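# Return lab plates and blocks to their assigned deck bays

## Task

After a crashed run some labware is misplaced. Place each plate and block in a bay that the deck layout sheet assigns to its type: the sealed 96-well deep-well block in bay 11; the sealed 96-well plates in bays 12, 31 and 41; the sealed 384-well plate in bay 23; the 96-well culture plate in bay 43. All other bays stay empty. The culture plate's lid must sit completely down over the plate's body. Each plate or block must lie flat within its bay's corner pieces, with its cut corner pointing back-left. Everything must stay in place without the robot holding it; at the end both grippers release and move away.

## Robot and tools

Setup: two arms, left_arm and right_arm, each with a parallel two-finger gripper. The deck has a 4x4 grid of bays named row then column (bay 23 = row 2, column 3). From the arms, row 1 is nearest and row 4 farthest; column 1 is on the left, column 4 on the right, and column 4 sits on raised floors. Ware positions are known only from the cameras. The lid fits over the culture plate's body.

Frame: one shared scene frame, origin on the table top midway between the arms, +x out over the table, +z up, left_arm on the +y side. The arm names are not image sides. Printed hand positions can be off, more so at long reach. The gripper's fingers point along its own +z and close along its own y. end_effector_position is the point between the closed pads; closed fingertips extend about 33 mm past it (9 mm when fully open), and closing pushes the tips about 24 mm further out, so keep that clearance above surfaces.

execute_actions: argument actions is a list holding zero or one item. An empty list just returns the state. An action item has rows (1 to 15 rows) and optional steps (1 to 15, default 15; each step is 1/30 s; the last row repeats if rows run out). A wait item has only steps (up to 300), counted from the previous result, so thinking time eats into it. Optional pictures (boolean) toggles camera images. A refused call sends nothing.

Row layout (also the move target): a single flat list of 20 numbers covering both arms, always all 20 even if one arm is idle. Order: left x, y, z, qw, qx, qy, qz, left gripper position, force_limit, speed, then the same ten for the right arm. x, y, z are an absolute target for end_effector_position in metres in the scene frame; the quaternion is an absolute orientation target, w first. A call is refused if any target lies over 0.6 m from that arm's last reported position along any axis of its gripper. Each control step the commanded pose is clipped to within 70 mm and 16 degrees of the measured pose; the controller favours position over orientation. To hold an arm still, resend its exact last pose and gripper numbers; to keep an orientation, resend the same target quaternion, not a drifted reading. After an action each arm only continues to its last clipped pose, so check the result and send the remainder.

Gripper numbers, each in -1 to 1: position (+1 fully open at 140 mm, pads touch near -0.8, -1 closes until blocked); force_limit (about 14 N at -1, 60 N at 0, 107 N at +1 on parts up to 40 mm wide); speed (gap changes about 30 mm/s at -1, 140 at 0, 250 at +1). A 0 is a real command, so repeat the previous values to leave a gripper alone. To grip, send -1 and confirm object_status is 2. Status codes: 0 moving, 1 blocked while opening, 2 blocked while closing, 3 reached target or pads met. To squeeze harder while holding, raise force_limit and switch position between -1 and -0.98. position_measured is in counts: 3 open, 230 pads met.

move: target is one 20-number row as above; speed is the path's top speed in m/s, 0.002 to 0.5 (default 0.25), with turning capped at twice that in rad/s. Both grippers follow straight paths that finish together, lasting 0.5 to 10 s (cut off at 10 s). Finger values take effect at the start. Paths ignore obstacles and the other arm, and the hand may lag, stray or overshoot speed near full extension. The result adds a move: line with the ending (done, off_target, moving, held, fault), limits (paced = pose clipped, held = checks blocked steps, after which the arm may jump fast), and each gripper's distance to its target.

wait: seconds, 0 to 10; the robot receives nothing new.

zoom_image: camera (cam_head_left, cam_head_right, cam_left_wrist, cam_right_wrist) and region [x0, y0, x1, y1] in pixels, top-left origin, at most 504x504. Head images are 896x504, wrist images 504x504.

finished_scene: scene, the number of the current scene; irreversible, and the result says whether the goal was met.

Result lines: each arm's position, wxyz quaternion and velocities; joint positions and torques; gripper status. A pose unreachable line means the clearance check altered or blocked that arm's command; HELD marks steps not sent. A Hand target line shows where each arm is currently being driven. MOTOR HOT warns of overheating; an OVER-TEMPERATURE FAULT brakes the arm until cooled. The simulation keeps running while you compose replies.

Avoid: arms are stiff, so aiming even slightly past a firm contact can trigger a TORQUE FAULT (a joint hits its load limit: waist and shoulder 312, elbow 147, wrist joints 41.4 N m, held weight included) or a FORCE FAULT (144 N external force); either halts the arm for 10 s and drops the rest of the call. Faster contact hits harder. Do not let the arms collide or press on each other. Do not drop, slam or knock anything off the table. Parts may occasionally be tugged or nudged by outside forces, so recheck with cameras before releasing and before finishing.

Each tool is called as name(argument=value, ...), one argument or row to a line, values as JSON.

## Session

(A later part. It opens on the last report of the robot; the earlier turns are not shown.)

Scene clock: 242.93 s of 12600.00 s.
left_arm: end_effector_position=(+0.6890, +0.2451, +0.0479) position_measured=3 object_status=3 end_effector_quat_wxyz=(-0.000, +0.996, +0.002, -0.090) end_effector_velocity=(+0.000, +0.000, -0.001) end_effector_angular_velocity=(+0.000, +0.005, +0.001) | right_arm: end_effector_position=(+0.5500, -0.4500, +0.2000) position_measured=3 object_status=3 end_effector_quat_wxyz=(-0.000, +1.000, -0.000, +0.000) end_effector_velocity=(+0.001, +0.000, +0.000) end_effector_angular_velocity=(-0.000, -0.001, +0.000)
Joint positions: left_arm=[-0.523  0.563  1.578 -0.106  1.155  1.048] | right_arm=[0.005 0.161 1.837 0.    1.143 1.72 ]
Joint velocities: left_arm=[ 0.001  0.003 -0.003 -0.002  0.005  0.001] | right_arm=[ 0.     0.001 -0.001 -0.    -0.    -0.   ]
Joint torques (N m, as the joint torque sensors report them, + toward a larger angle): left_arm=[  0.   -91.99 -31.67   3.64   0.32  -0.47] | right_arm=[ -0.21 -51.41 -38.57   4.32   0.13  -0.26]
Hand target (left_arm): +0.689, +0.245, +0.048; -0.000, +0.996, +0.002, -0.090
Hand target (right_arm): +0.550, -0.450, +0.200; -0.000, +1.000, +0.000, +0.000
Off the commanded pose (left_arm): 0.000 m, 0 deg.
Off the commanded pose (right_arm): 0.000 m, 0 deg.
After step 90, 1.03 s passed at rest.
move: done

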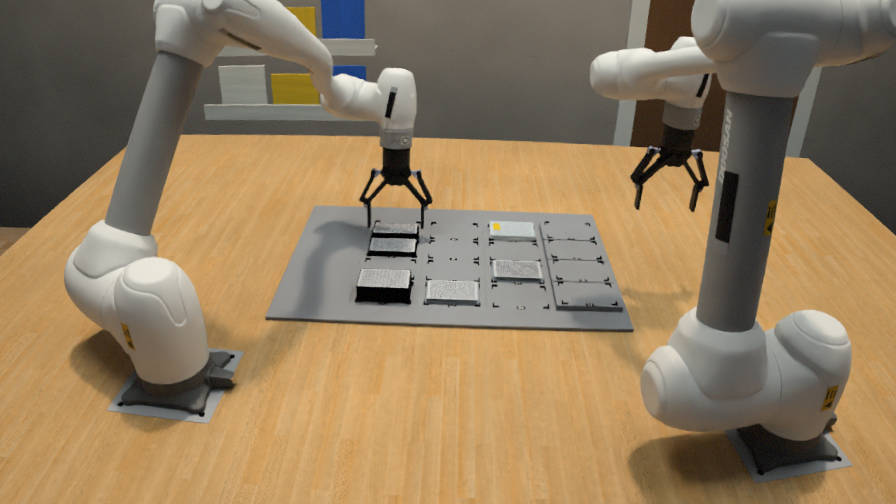

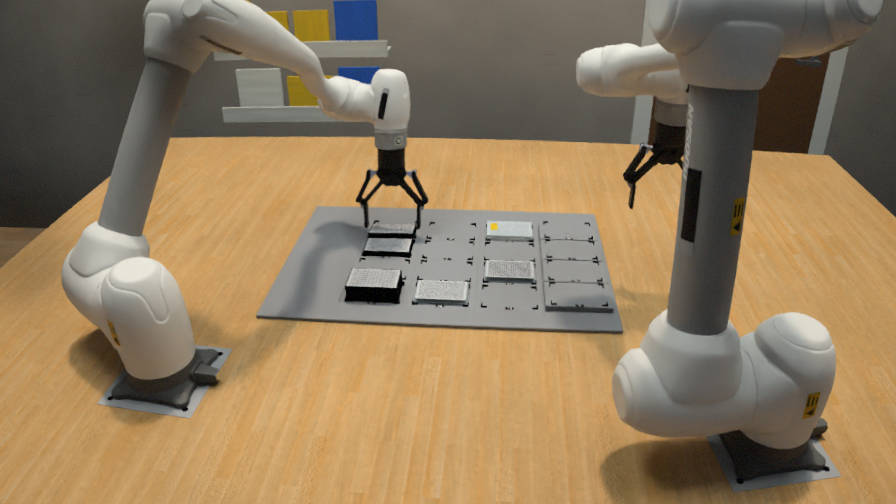

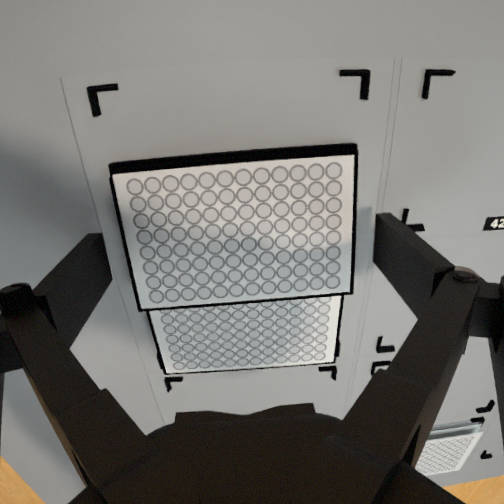

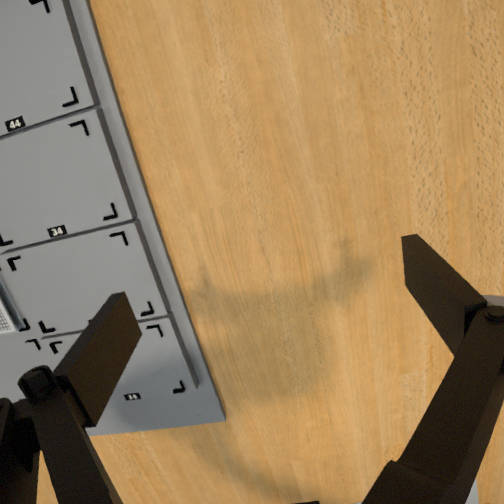

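move(
  target=[0.690,0.2455,0.0425,0,0.996,0.002,-0.09,1,-0.3,-1,0.55,-0.45,0.2,0,1,0,0,1,-0.6,-1],
  speed=0.03,
)

move(
  target=[0.690,0.2455,0.0425,0,0.996,0.002,-0.09,0.55,-0.3,-1,0.55,-0.45,0.2,0,1,0,0,1,-0.6,-1],
)

Scene clock: 248.43 s of 12600.00 s.
left_arm: end_effector_position=(+0.6900, +0.2455, +0.0425) position_measured=3 object_status=3 end_effector_quat_wxyz=(+0.000, +0.996, +0.002, -0.090) end_effector_velocity=(-0.000, +0.000, -0.001) end_effector_angular_velocity=(-0.001, +0.001, +0.002) | right_arm: end_effector_position=(+0.5500, -0.4500, +0.2000) position_measured=3 object_status=3 end_effector_quat_wxyz=(-0.000, +1.000, -0.000, +0.000) end_effector_velocity=(+0.000, -0.001, -0.000) end_effector_angular_velocity=(-0.001, +0.001, -0.001)
Joint positions: left_arm=[-0.522  0.569  1.58  -0.106  1.148  1.051] | right_arm=[0.005 0.161 1.837 0.    1.143 1.72 ]
Joint velocities: left_arm=[ 0.001  0.001  0.001 -0.002 -0.001 -0.   ] | right_arm=[-0.001  0.     0.    -0.001  0.    -0.   ]
Joint torques (N m, as the joint torque sensors report them, + toward a larger angle): left_arm=[ -1.34 -95.35 -30.47   3.7    0.72  -0.37] | right_arm=[  2.05 -53.92 -38.79   4.11  -0.57  -0.19]
Hand target (left_arm): +0.690, +0.245, +0.042; +0.000, +0.996, +0.002, -0.090
Hand target (right_arm): +0.550, -0.450, +0.200; -0.000, +1.000, +0.000, +0.000
Off the commanded pose (left_arm): 0.000 m, 0 deg.
Off the commanded pose (right_arm): 0.000 m, 0 deg.
After step 90, 1.80 s passed at rest.
move: done

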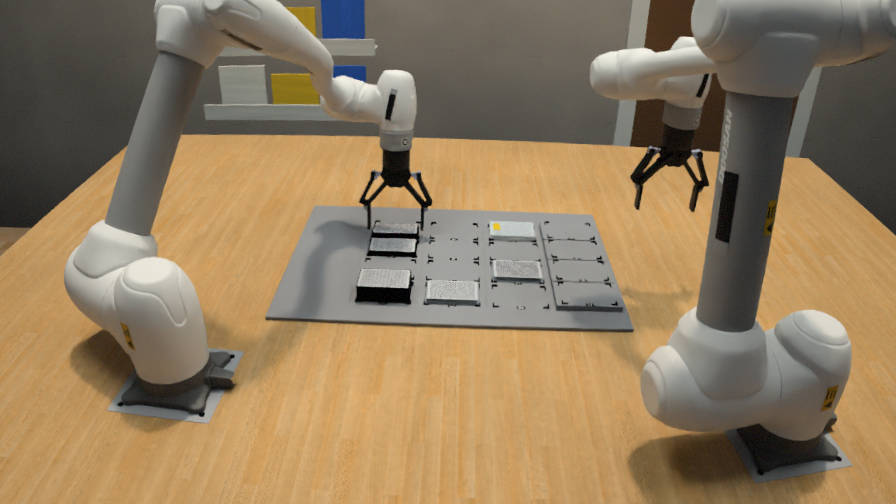

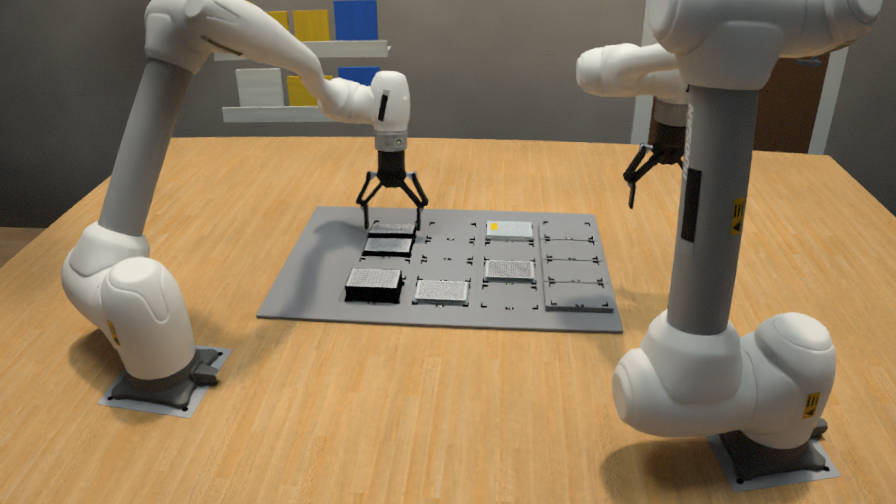

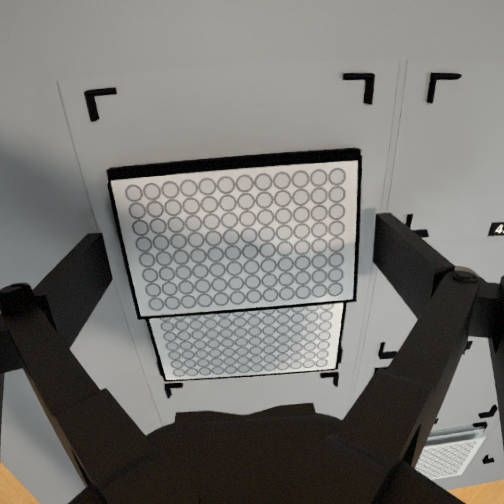

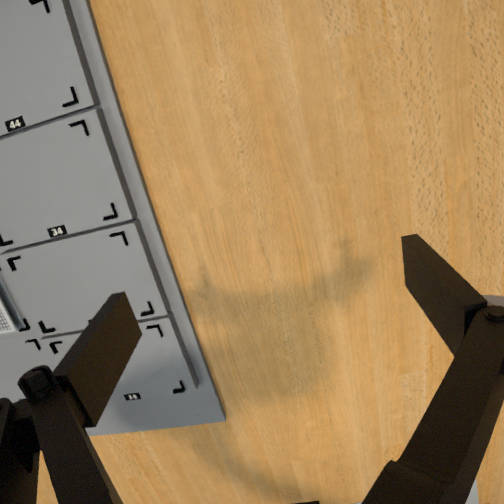

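Scene clock: 249.37 s of 12600.00 s.
left_arm: end_effector_position=(+0.6900, +0.2455, +0.0426) position_measured=38 object_status=0 end_effector_quat_wxyz=(+0.000, +0.996, +0.002, -0.090) end_effector_velocity=(-0.000, -0.001, -0.001) end_effector_angular_velocity=(-0.000, -0.000, -0.001) | right_arm: end_effector_position=(+0.5500, -0.4500, +0.2000) position_measured=3 object_status=3 end_effector_quat_wxyz=(-0.000, +1.000, -0.000, +0.000) end_effector_velocity=(+0.000, +0.001, +0.000) end_effector_angular_velocity=(-0.000, -0.001, +0.001)
Joint positions: left_arm=[-0.522  0.569  1.58  -0.106  1.148  1.051] | right_arm=[0.005 0.161 1.837 0.    1.143 1.72 ]
Joint velocities: left_arm=[-0.001  0.     0.001 -0.    -0.001  0.   ] | right_arm=[ 0.001 -0.    -0.001 -0.     0.     0.   ]
Joint torques (N m, as the joint torque sensors report them, + toward a larger angle): left_arm=[ -2.71 -73.24 -19.93   3.35  -1.11  -0.35] | right_arm=[  0.83 -52.62 -38.9    4.46   0.22  -0.01]
Hand target (left_arm): +0.690, +0.245, +0.043; +0.000, +0.996, +0.002, -0.090
Hand target (right_arm): +0.550, -0.450, +0.200; -0.000, +1.000, +0.000, +0.000
Off the commanded pose (left_arm): 0.000 m, 0 deg.
Off the commanded pose (right_arm): 0.000 m, 0 deg.
move: done

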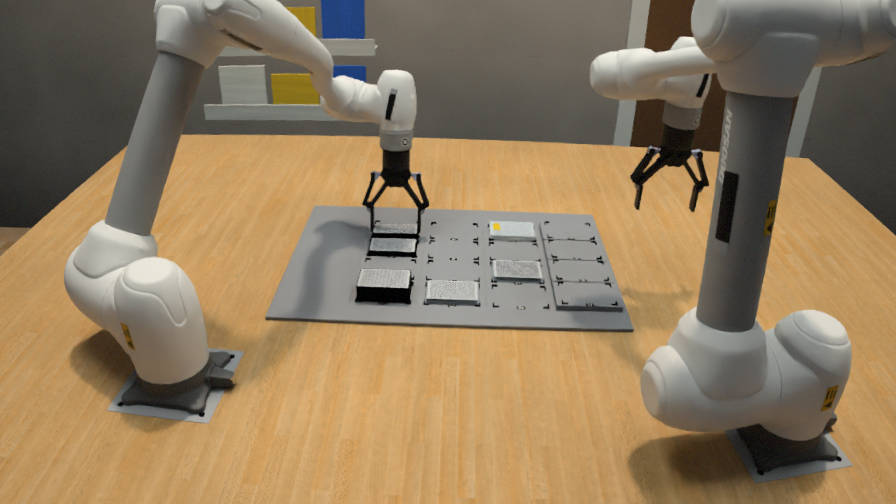

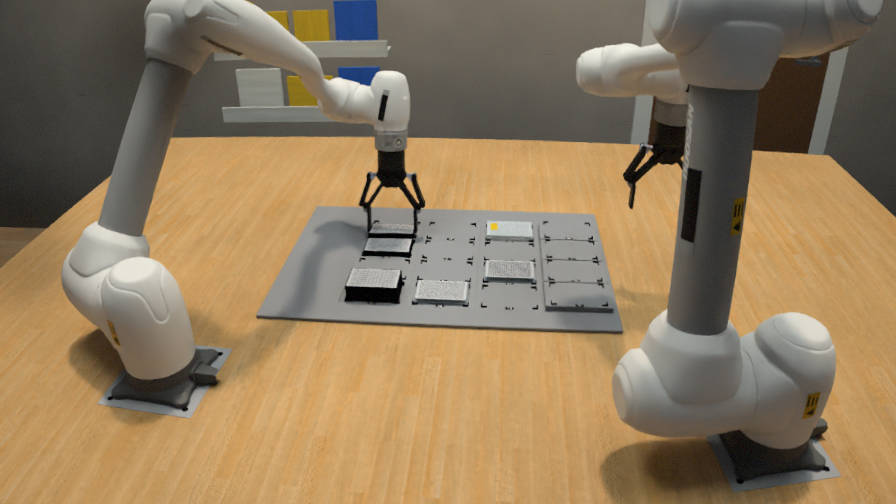

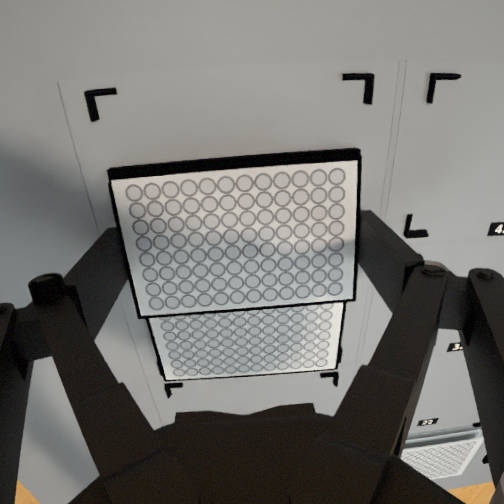

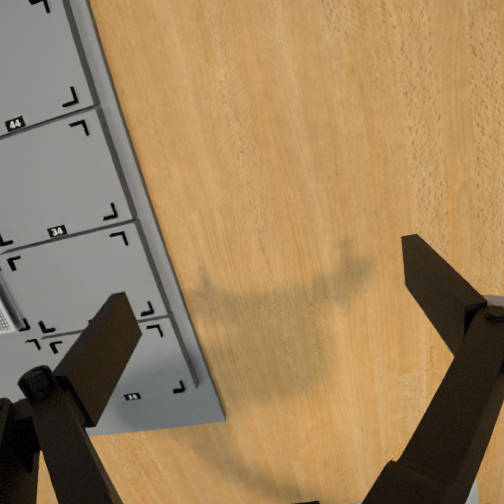

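move(
  target=[0.705,0.245,0.056,0,0.998,0,-0.07,0.55,-0.3,-1,0.55,-0.45,0.2,0,1,0,0,1,-0.6,-1],
  speed=0.04,
)

move(
  target=[0.721,0.2445,0.042,0,1,-0.007,0,0.55,-0.3,-1,0.55,-0.45,0.2,0,1,0,0,1,-0.6,-1],
  speed=0.05,
)

zoom_image(
  camera="cam_left_wrist",
  region=[80,130,400,340],
)

Scene clock: 256.37 s of 12600.00 s.
left_arm: end_effector_position=(+0.7049, +0.2450, +0.0560) position_measured=39 object_status=2 end_effector_quat_wxyz=(-0.000, +0.998, +0.000, -0.070) end_effector_velocity=(+0.000, -0.000, +0.001) end_effector_angular_velocity=(-0.000, -0.001, -0.001) | right_arm: end_effector_position=(+0.5500, -0.4500, +0.2000) position_measured=3 object_status=3 end_effector_quat_wxyz=(-0.000, +1.000, -0.000, -0.000) end_effector_velocity=(+0.001, -0.000, +0.002) end_effector_angular_velocity=(-0.000, -0.003, +0.000)
Joint positions: left_arm=[-0.521  0.558  1.565 -0.083  1.138  1.043] | right_arm=[0.005 0.161 1.837 0.    1.143 1.72 ]
Joint velocities: left_arm=[-0.    -0.    -0.001  0.     0.001  0.001] | right_arm=[ 0.    -0.002 -0.002 -0.001  0.     0.   ]
Joint torques (N m, as the joint torque sensors report them, + toward a larger angle): left_arm=[ -0.52 -93.9  -31.89   3.58   0.66  -0.3 ] | right_arm=[  0.55 -52.85 -36.96   4.09  -0.37  -0.02]
Hand target (left_arm): +0.705, +0.245, +0.056; -0.000, +0.998, +0.000, -0.070
Hand target (right_arm): +0.550, -0.450, +0.200; -0.000, +1.000, +0.000, +0.000
Off the commanded pose (left_arm): 0.000 m, 0 deg.
Off the commanded pose (right_arm): 0.000 m, 0 deg.
After step 90, 3.20 s passed at rest.
move: done

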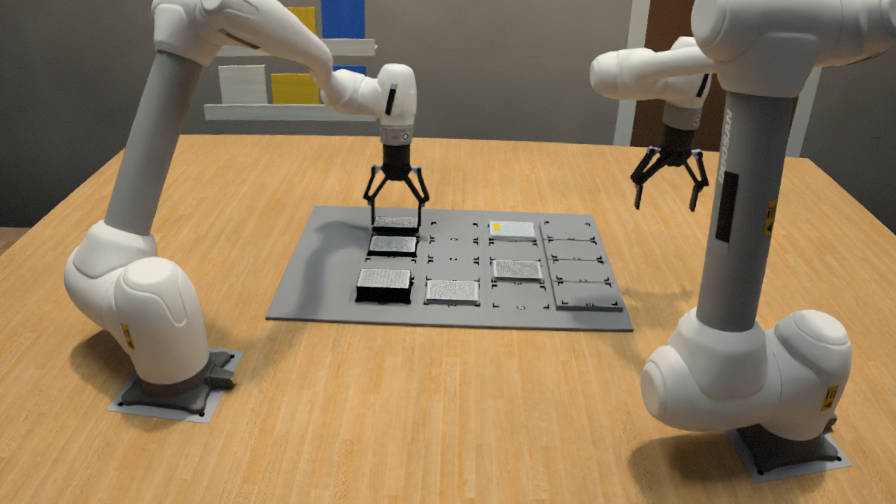

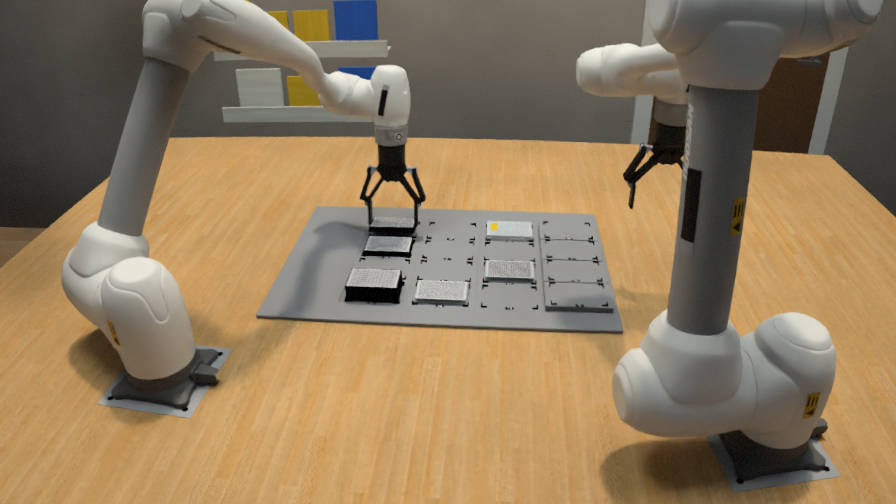

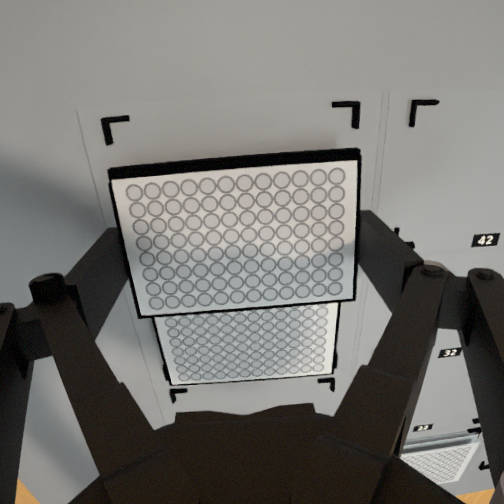

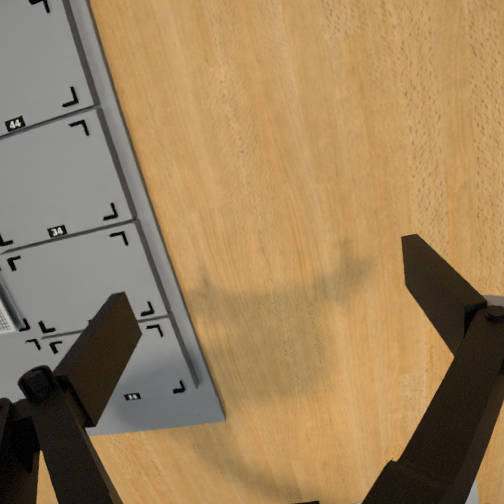

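Scene clock: 258.00 s of 12600.00 s.
left_arm: end_effector_position=(+0.7210, +0.2444, +0.0421) position_measured=39 object_status=2 end_effector_quat_wxyz=(+0.000, +1.000, -0.007, -0.000) end_effector_velocity=(+0.000, +0.000, -0.001) end_effector_angular_velocity=(+0.001, -0.005, +0.000) | right_arm: end_effector_position=(+0.5500, -0.4500, +0.2000) position_measured=3 object_status=3 end_effector_quat_wxyz=(-0.000, +1.000, -0.000, -0.000) end_effector_velocity=(-0.000, -0.001, -0.001) end_effector_angular_velocity=(-0.001, +0.001, -0.000)
Joint positions: left_arm=[-0.543  0.532  1.631 -0.     0.979  0.997] | right_arm=[0.005 0.161 1.837 0.    1.143 1.72 ]
Joint velocities: left_arm=[-0.001 -0.001  0.003  0.004 -0.006 -0.003] | right_arm=[-0.001  0.     0.001 -0.001  0.    -0.   ]
Joint torques (N m, as the joint torque sensors report them, + toward a larger angle): left_arm=[ -2.08 -93.36 -30.99   3.43   0.18  -0.46] | right_arm=[  1.19 -54.68 -38.34   4.3    0.1   -0.35]
Hand target (left_arm): +0.721, +0.244, +0.042; +0.000, +1.000, -0.007, -0.000
Hand target (right_arm): +0.550, -0.450, +0.200; -0.000, +1.000, +0.000, +0.000
Off the commanded pose (left_arm): 0.000 m, 0 deg.
Off the commanded pose (right_arm): 0.000 m, 0 deg.
move: done

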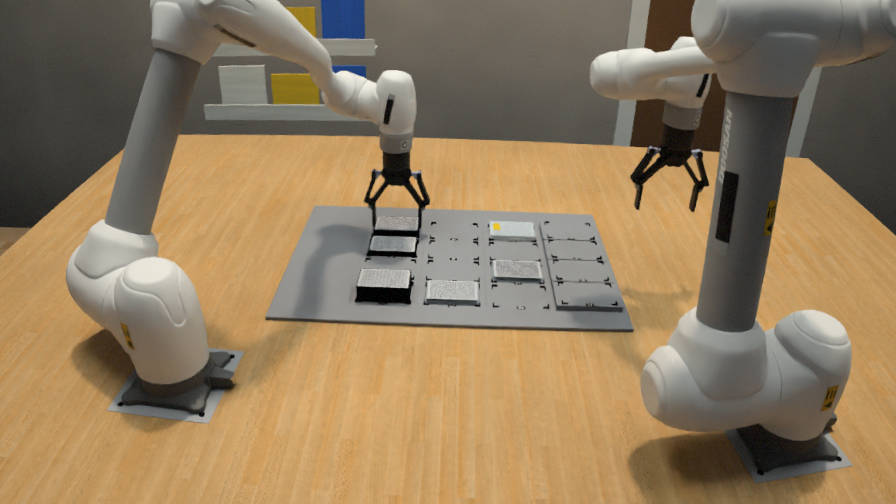

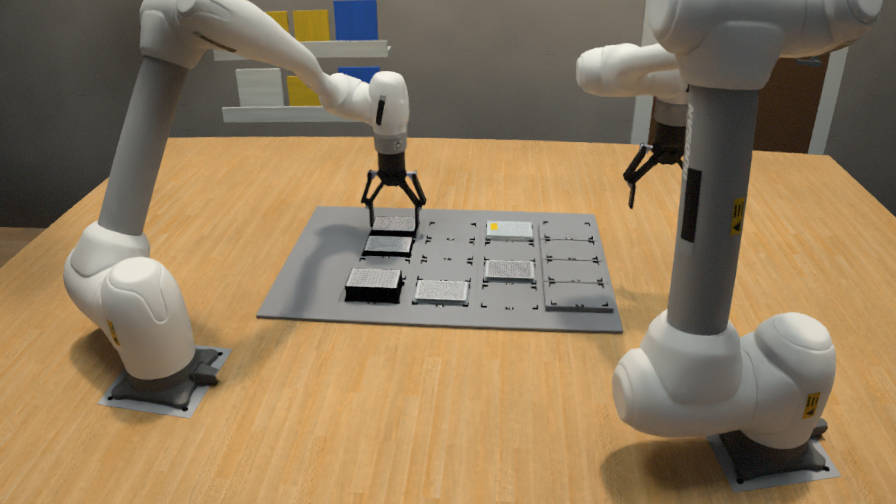

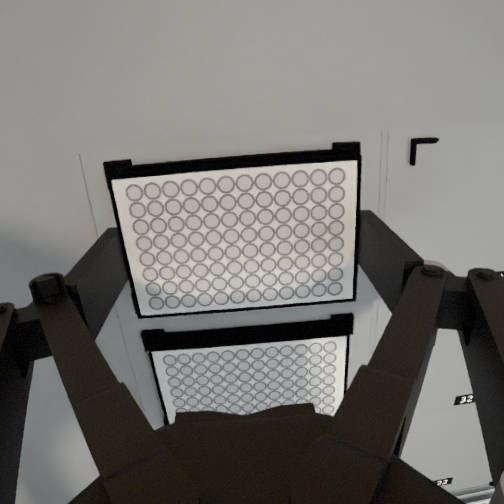

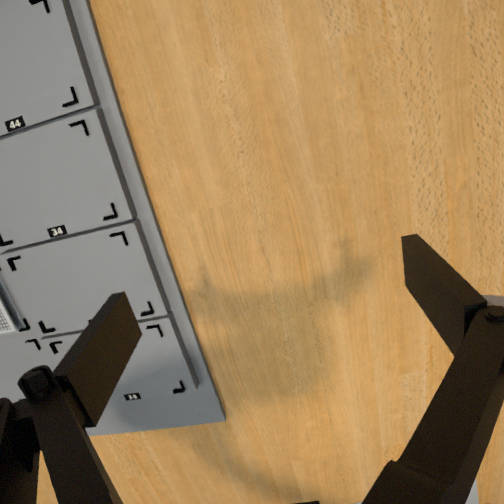

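Region (80, 130, 400, 340) of cam_left_wrist's 504x504 image, scaled by 1.575, with more detail than that image has; it fills the top 331 rows of this view, and the rest is white.

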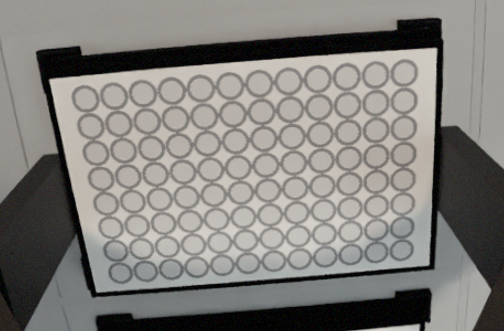

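move(
  target=[0.7204,0.2457,0.039,0,1,-0.007,0,0.55,-0.3,-1,0.55,-0.45,0.2,0,1,0,0,1,-0.6,-1],
  speed=0.01,
)

zoom_image(
  camera="cam_left_wrist",
  region=[80,130,400,340],
)

Scene clock: 264.10 s of 12600.00 s.
left_arm: end_effector_position=(+0.7204, +0.2457, +0.0390) position_measured=39 object_status=2 end_effector_quat_wxyz=(+0.000, +1.000, -0.007, +0.000) end_effector_velocity=(-0.001, +0.000, -0.001) end_effector_angular_velocity=(+0.000, +0.000, +0.000) | right_arm: end_effector_position=(+0.5500, -0.4500, +0.2000) position_measured=3 object_status=3 end_effector_quat_wxyz=(-0.000, +1.000, -0.000, -0.000) end_effector_velocity=(+0.000, -0.000, -0.001) end_effector_angular_velocity=(-0.000, +0.001, +0.000)
Joint positions: left_arm=[-0.542  0.533  1.636 -0.     0.972  0.997] | right_arm=[0.005 0.161 1.837 0.    1.143 1.72 ]
Joint velocities: left_arm=[-0.     0.     0.001 -0.    -0.001 -0.001] | right_arm=[ 0.     0.001  0.    -0.    -0.     0.   ]
Joint torques (N m, as the joint torque sensors report them, + toward a larger angle): left_arm=[ -0.87 -92.68 -32.04   3.81   0.33  -0.24] | right_arm=[  0.66 -49.43 -38.79   3.91  -0.28  -0.32]
Hand target (left_arm): +0.720, +0.246, +0.039; +0.000, +1.000, -0.007, -0.000
Hand target (right_arm): +0.550, -0.450, +0.200; -0.000, +1.000, +0.000, +0.000
Off the commanded pose (left_arm): 0.000 m, 0 deg.
Off the commanded pose (right_arm): 0.000 m, 0 deg.
After step 90, 2.40 s passed at rest.
move: done

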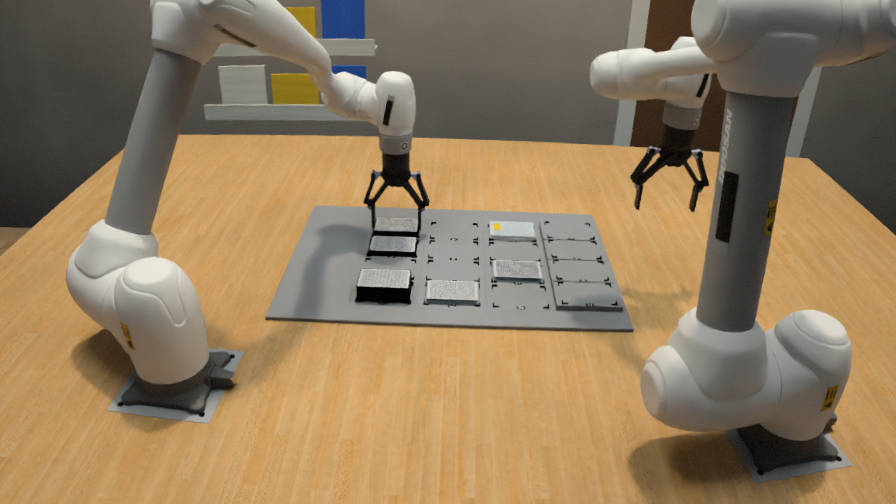

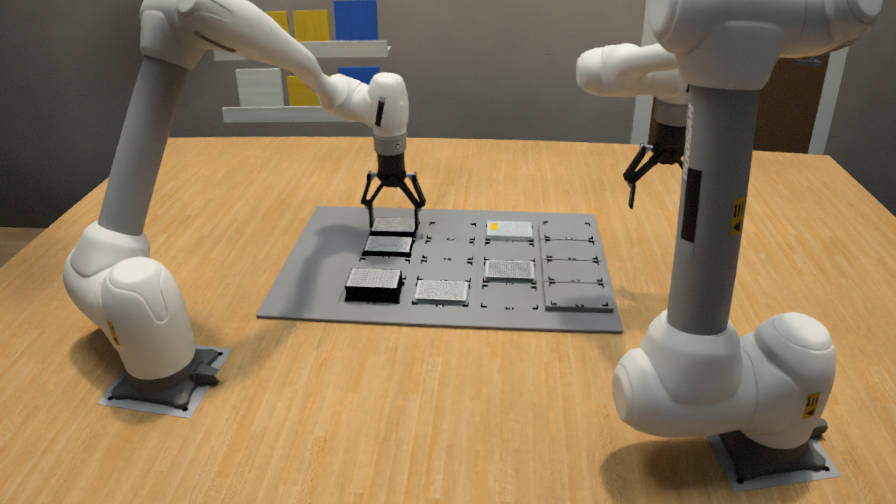

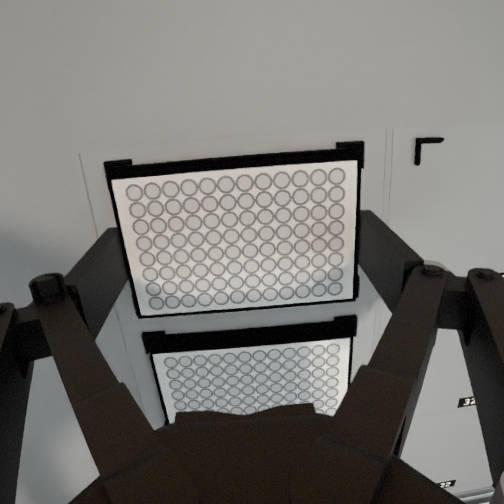

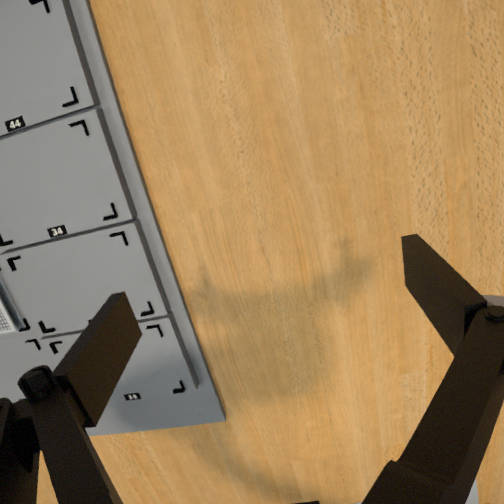

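Region (80, 130, 400, 340) of cam_left_wrist's 504x504 image, scaled by 1.575, with more detail than that image has; it fills the top 331 rows of this view, and the rest is white.

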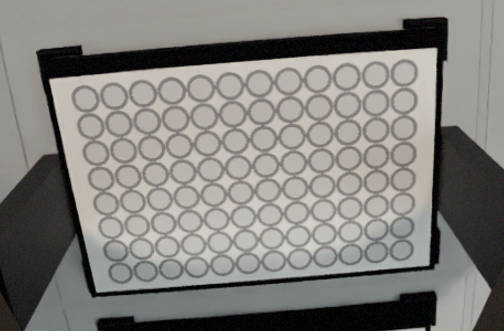

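move(
  target=[0.7204,0.2453,0.035,0,1,-0.006,0,0.55,-0.3,-1,0.55,-0.45,0.2,0,1,0,0,1,-0.6,-1],
  speed=0.006,
)

move(
  target=[0.7204,0.2453,0.0355,0,1,-0.006,0,1,-0.3,-1,0.55,-0.45,0.2,0,1,0,0,1,-0.6,-1],
)

move(
  target=[0.70,0.2453,0.1,0,1,-0.006,0,1,-0.3,-1,0.55,-0.45,0.2,0,1,0,0,1,-0.6,-1],
  speed=0.1,
)

zoom_image(
  camera="cam_left_wrist",
  region=[90,60,410,380],
)

zoom_image(
  camera="cam_head_left",
  region=[470,210,560,260],
)

Scene clock: 271.83 s of 12600.00 s.
left_arm: end_effector_position=(+0.7205, +0.2453, +0.0351) position_measured=39 object_status=2 end_effector_quat_wxyz=(+0.000, +1.000, -0.006, +0.000) end_effector_velocity=(-0.000, -0.000, -0.001) end_effector_angular_velocity=(+0.000, +0.001, -0.000) | right_arm: end_effector_position=(+0.5500, -0.4500, +0.2000) position_measured=3 object_status=3 end_effector_quat_wxyz=(-0.000, +1.000, -0.000, -0.000) end_effector_velocity=(+0.001, +0.001, -0.000) end_effector_angular_velocity=(+0.000, -0.000, +0.001)
Joint positions: left_arm=[-0.542  0.537  1.638  0.     0.966  0.995] | right_arm=[0.005 0.161 1.837 0.    1.143 1.72 ]
Joint velocities: left_arm=[-0.     0.001 -0.    -0.    -0.     0.   ] | right_arm=[ 0.001  0.001 -0.001  0.    -0.    -0.   ]
Joint torques (N m, as the joint torque sensors report them, + toward a larger angle): left_arm=[ -4.02 -50.6  -14.47   2.78  -3.34  -0.31] | right_arm=[  1.15 -56.66 -38.96   4.01   0.11  -0.12]
Hand target (left_arm): +0.720, +0.245, +0.035; +0.000, +1.000, -0.006, -0.000
Hand target (right_arm): +0.550, -0.450, +0.200; -0.000, +1.000, +0.000, +0.000
Off the commanded pose (left_arm): 0.000 m, 0 deg.
Off the commanded pose (right_arm): 0.000 m, 0 deg.
After step 90, 3.83 s passed at rest.
move: done

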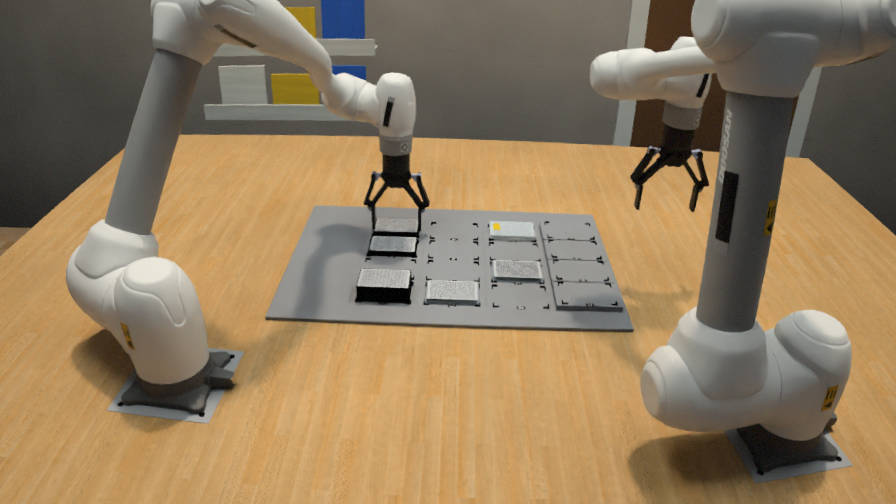

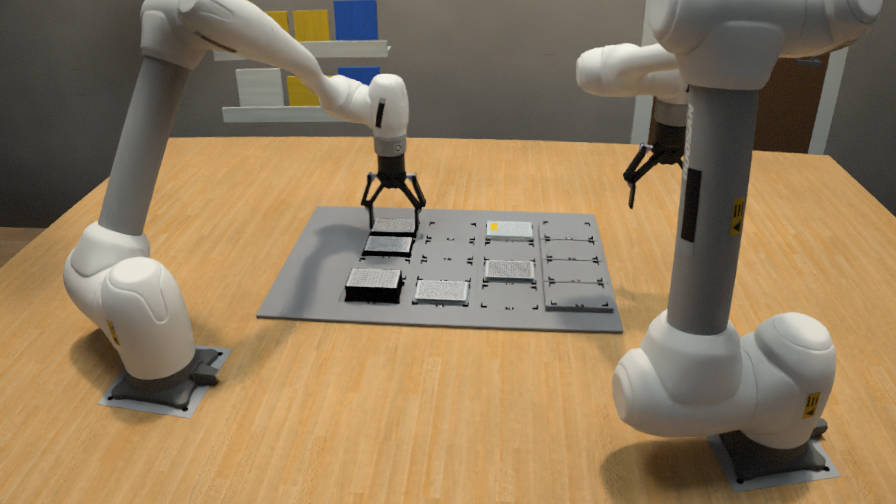

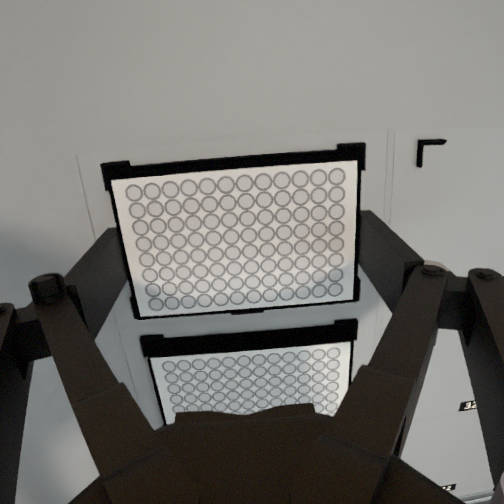

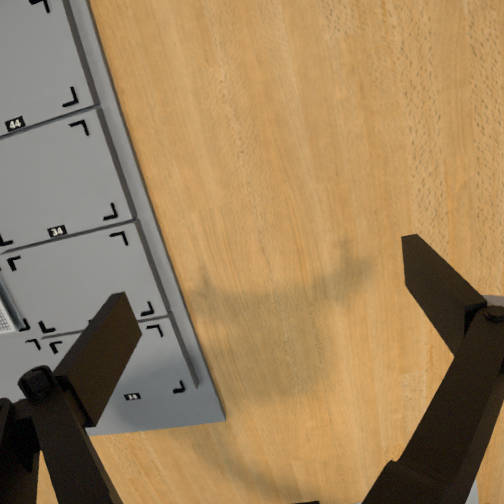

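Scene clock: 272.80 s of 12600.00 s.
left_arm: end_effector_position=(+0.7204, +0.2453, +0.0355) position_measured=3 object_status=0 end_effector_quat_wxyz=(-0.000, +1.000, -0.006, +0.000) end_effector_velocity=(-0.000, +0.001, -0.000) end_effector_angular_velocity=(+0.001, +0.001, +0.000) | right_arm: end_effector_position=(+0.5500, -0.4500, +0.2000) position_measured=3 object_status=3 end_effector_quat_wxyz=(-0.000, +1.000, -0.000, -0.000) end_effector_velocity=(+0.000, -0.000, +0.001) end_effector_angular_velocity=(-0.001, -0.001, +0.000)
Joint positions: left_arm=[-0.542  0.537  1.638  0.     0.967  0.995] | right_arm=[0.005 0.161 1.837 0.    1.143 1.72 ]
Joint velocities: left_arm=[0.    0.    0.    0.001 0.001 0.   ] | right_arm=[-0.    -0.001 -0.001 -0.001  0.     0.   ]
Joint torques (N m, as the joint torque sensors report them, + toward a larger angle): left_arm=[ -0.69 -92.94 -30.96   3.85   0.36  -0.29] | right_arm=[ -1.33 -55.39 -38.2    4.13  -0.32  -0.93]
Hand target (left_arm): +0.720, +0.245, +0.035; -0.000, +1.000, -0.006, +0.000
Hand target (right_arm): +0.550, -0.450, +0.200; -0.000, +1.000, +0.000, +0.000
Off the commanded pose (left_arm): 0.000 m, 0 deg.
Off the commanded pose (right_arm): 0.000 m, 0 deg.
move: done

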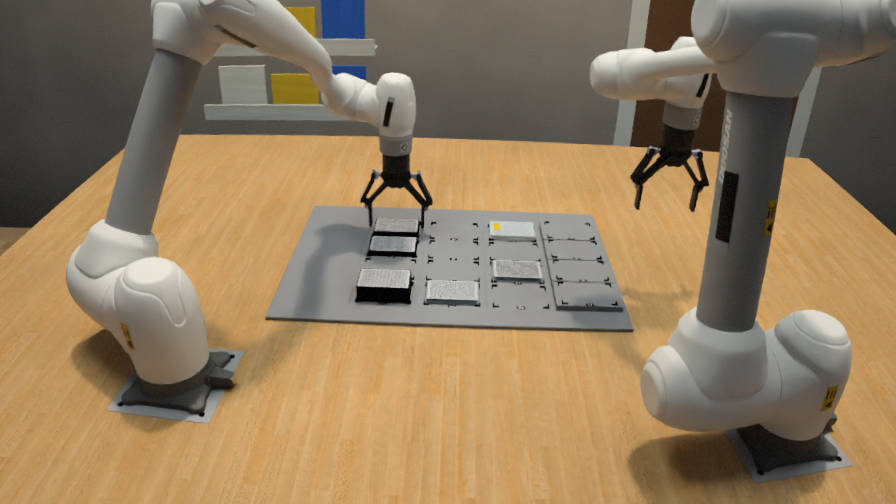

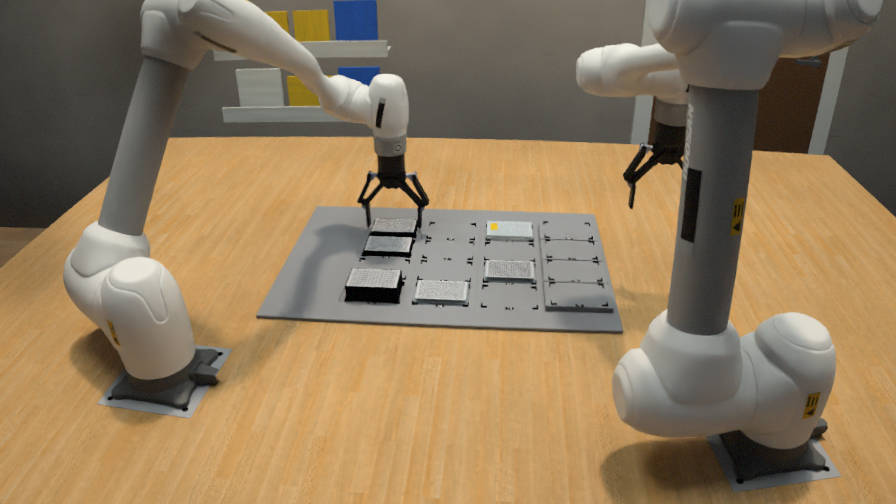

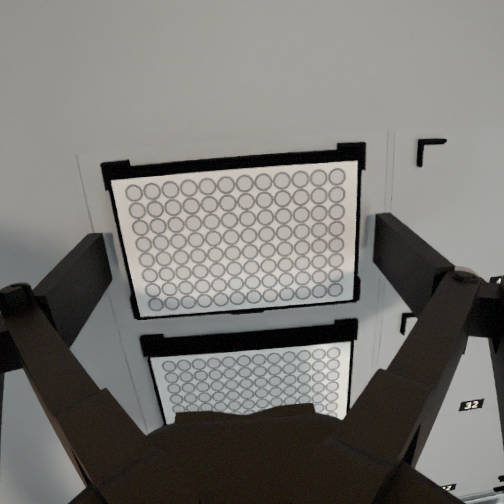

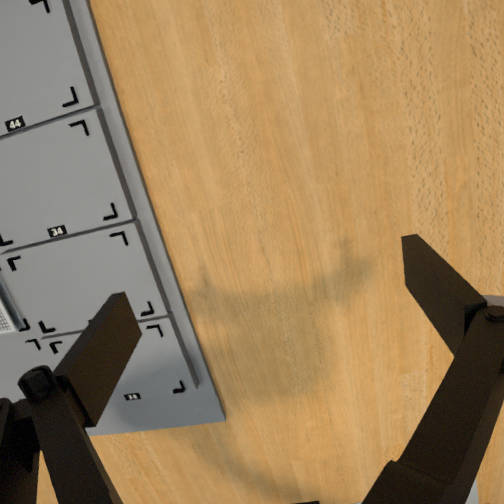

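Scene clock: 273.83 s of 12600.00 s.
left_arm: end_effector_position=(+0.6999, +0.2454, +0.0999) position_measured=3 object_status=3 end_effector_quat_wxyz=(-0.000, +1.000, -0.006, +0.000) end_effector_velocity=(+0.000, -0.000, +0.001) end_effector_angular_velocity=(-0.001, -0.001, +0.001) | right_arm: end_effector_position=(+0.5500, -0.4500, +0.2000) position_measured=3 object_status=3 end_effector_quat_wxyz=(-0.000, +1.000, -0.000, -0.000) end_effector_velocity=(+0.001, -0.000, +0.002) end_effector_angular_velocity=(+0.001, -0.003, -0.001)
Joint positions: left_arm=[-0.557  0.457  1.63   0.     1.054  0.98 ] | right_arm=[0.005 0.161 1.837 0.    1.143 1.72 ]
Joint velocities: left_arm=[ 0.    -0.001 -0.    -0.     0.    -0.001] | right_arm=[-0.    -0.002 -0.002  0.     0.     0.   ]
Joint torques (N m, as the joint torque sensors report them, + toward a larger angle): left_arm=[ -1.43 -87.34 -32.05   3.92   0.38  -0.19] | right_arm=[  1.64 -53.63 -39.14   3.6   -0.28  -0.24]
Hand target (left_arm): +0.700, +0.245, +0.100; -0.000, +1.000, -0.006, +0.000
Hand target (right_arm): +0.550, -0.450, +0.200; -0.000, +1.000, +0.000, +0.000
Off the commanded pose (left_arm): 0.000 m, 0 deg.
Off the commanded pose (right_arm): 0.000 m, 0 deg.
move: done

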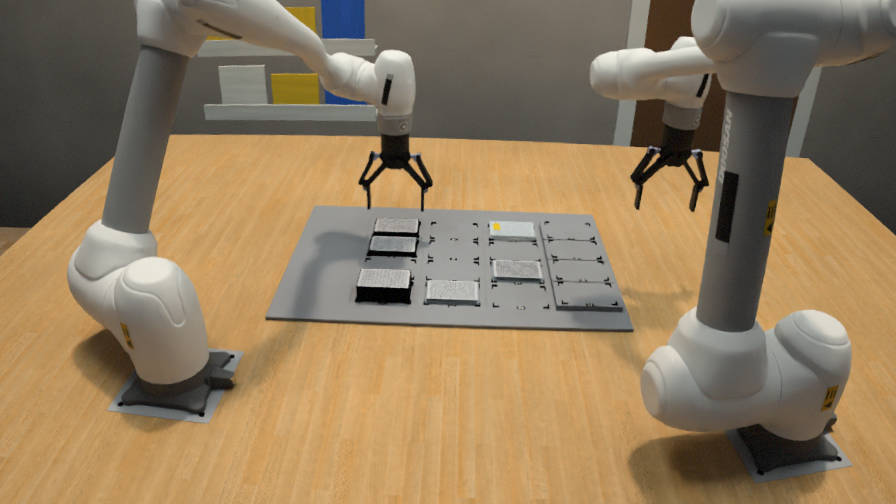

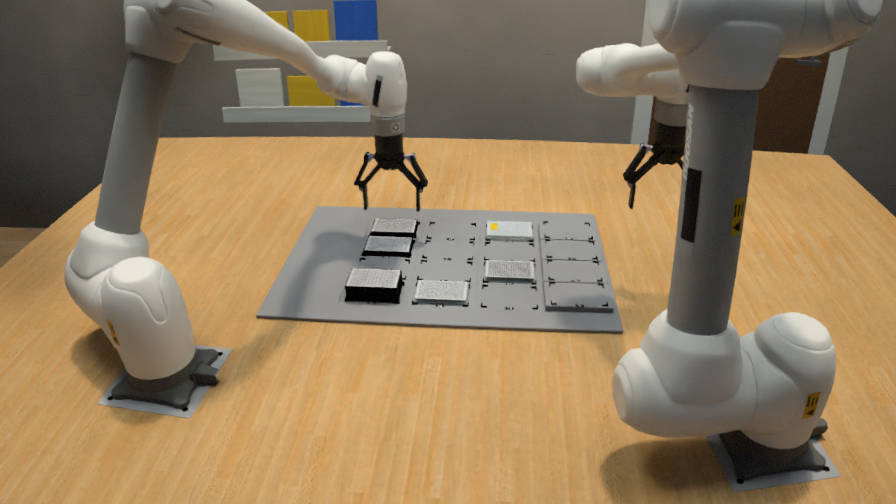

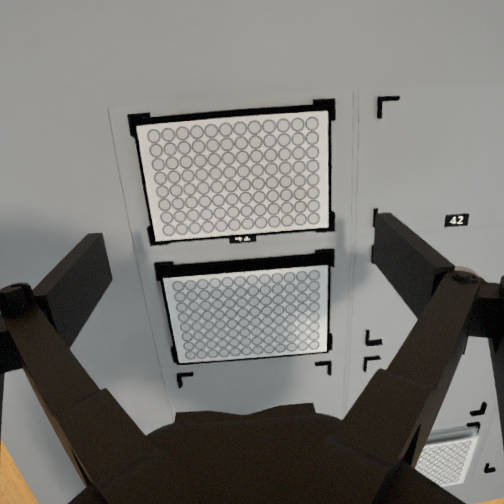

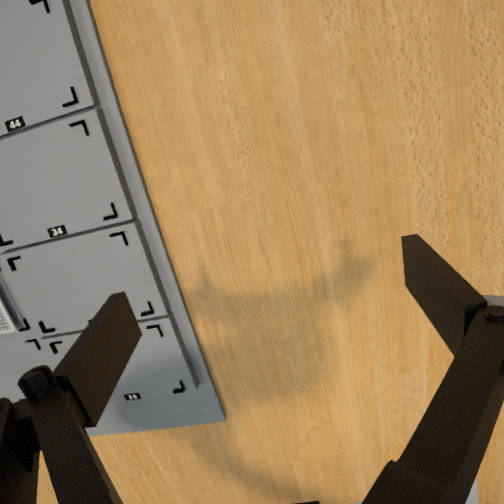

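Region (90, 60, 410, 380) of cam_left_wrist's 504x504 image, scaled by 1.575, with more detail than that image has.

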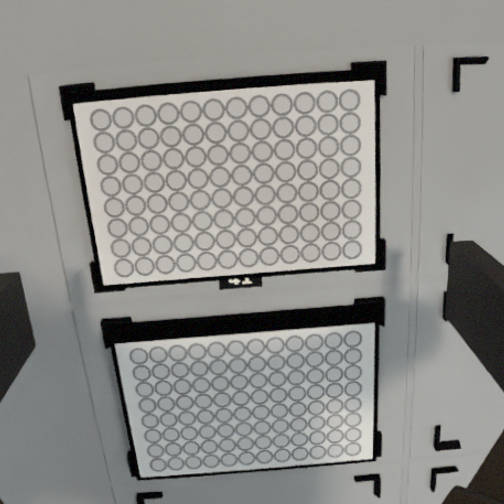

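Region (470, 210, 560, 260) of cam_head_left's 896x504 image, scaled by 5.600, with more detail than that image has.

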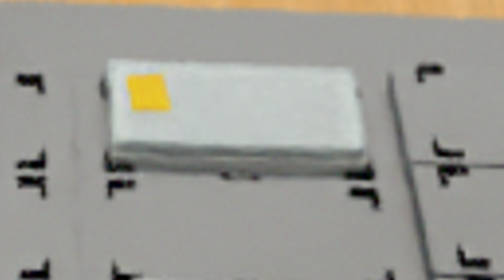

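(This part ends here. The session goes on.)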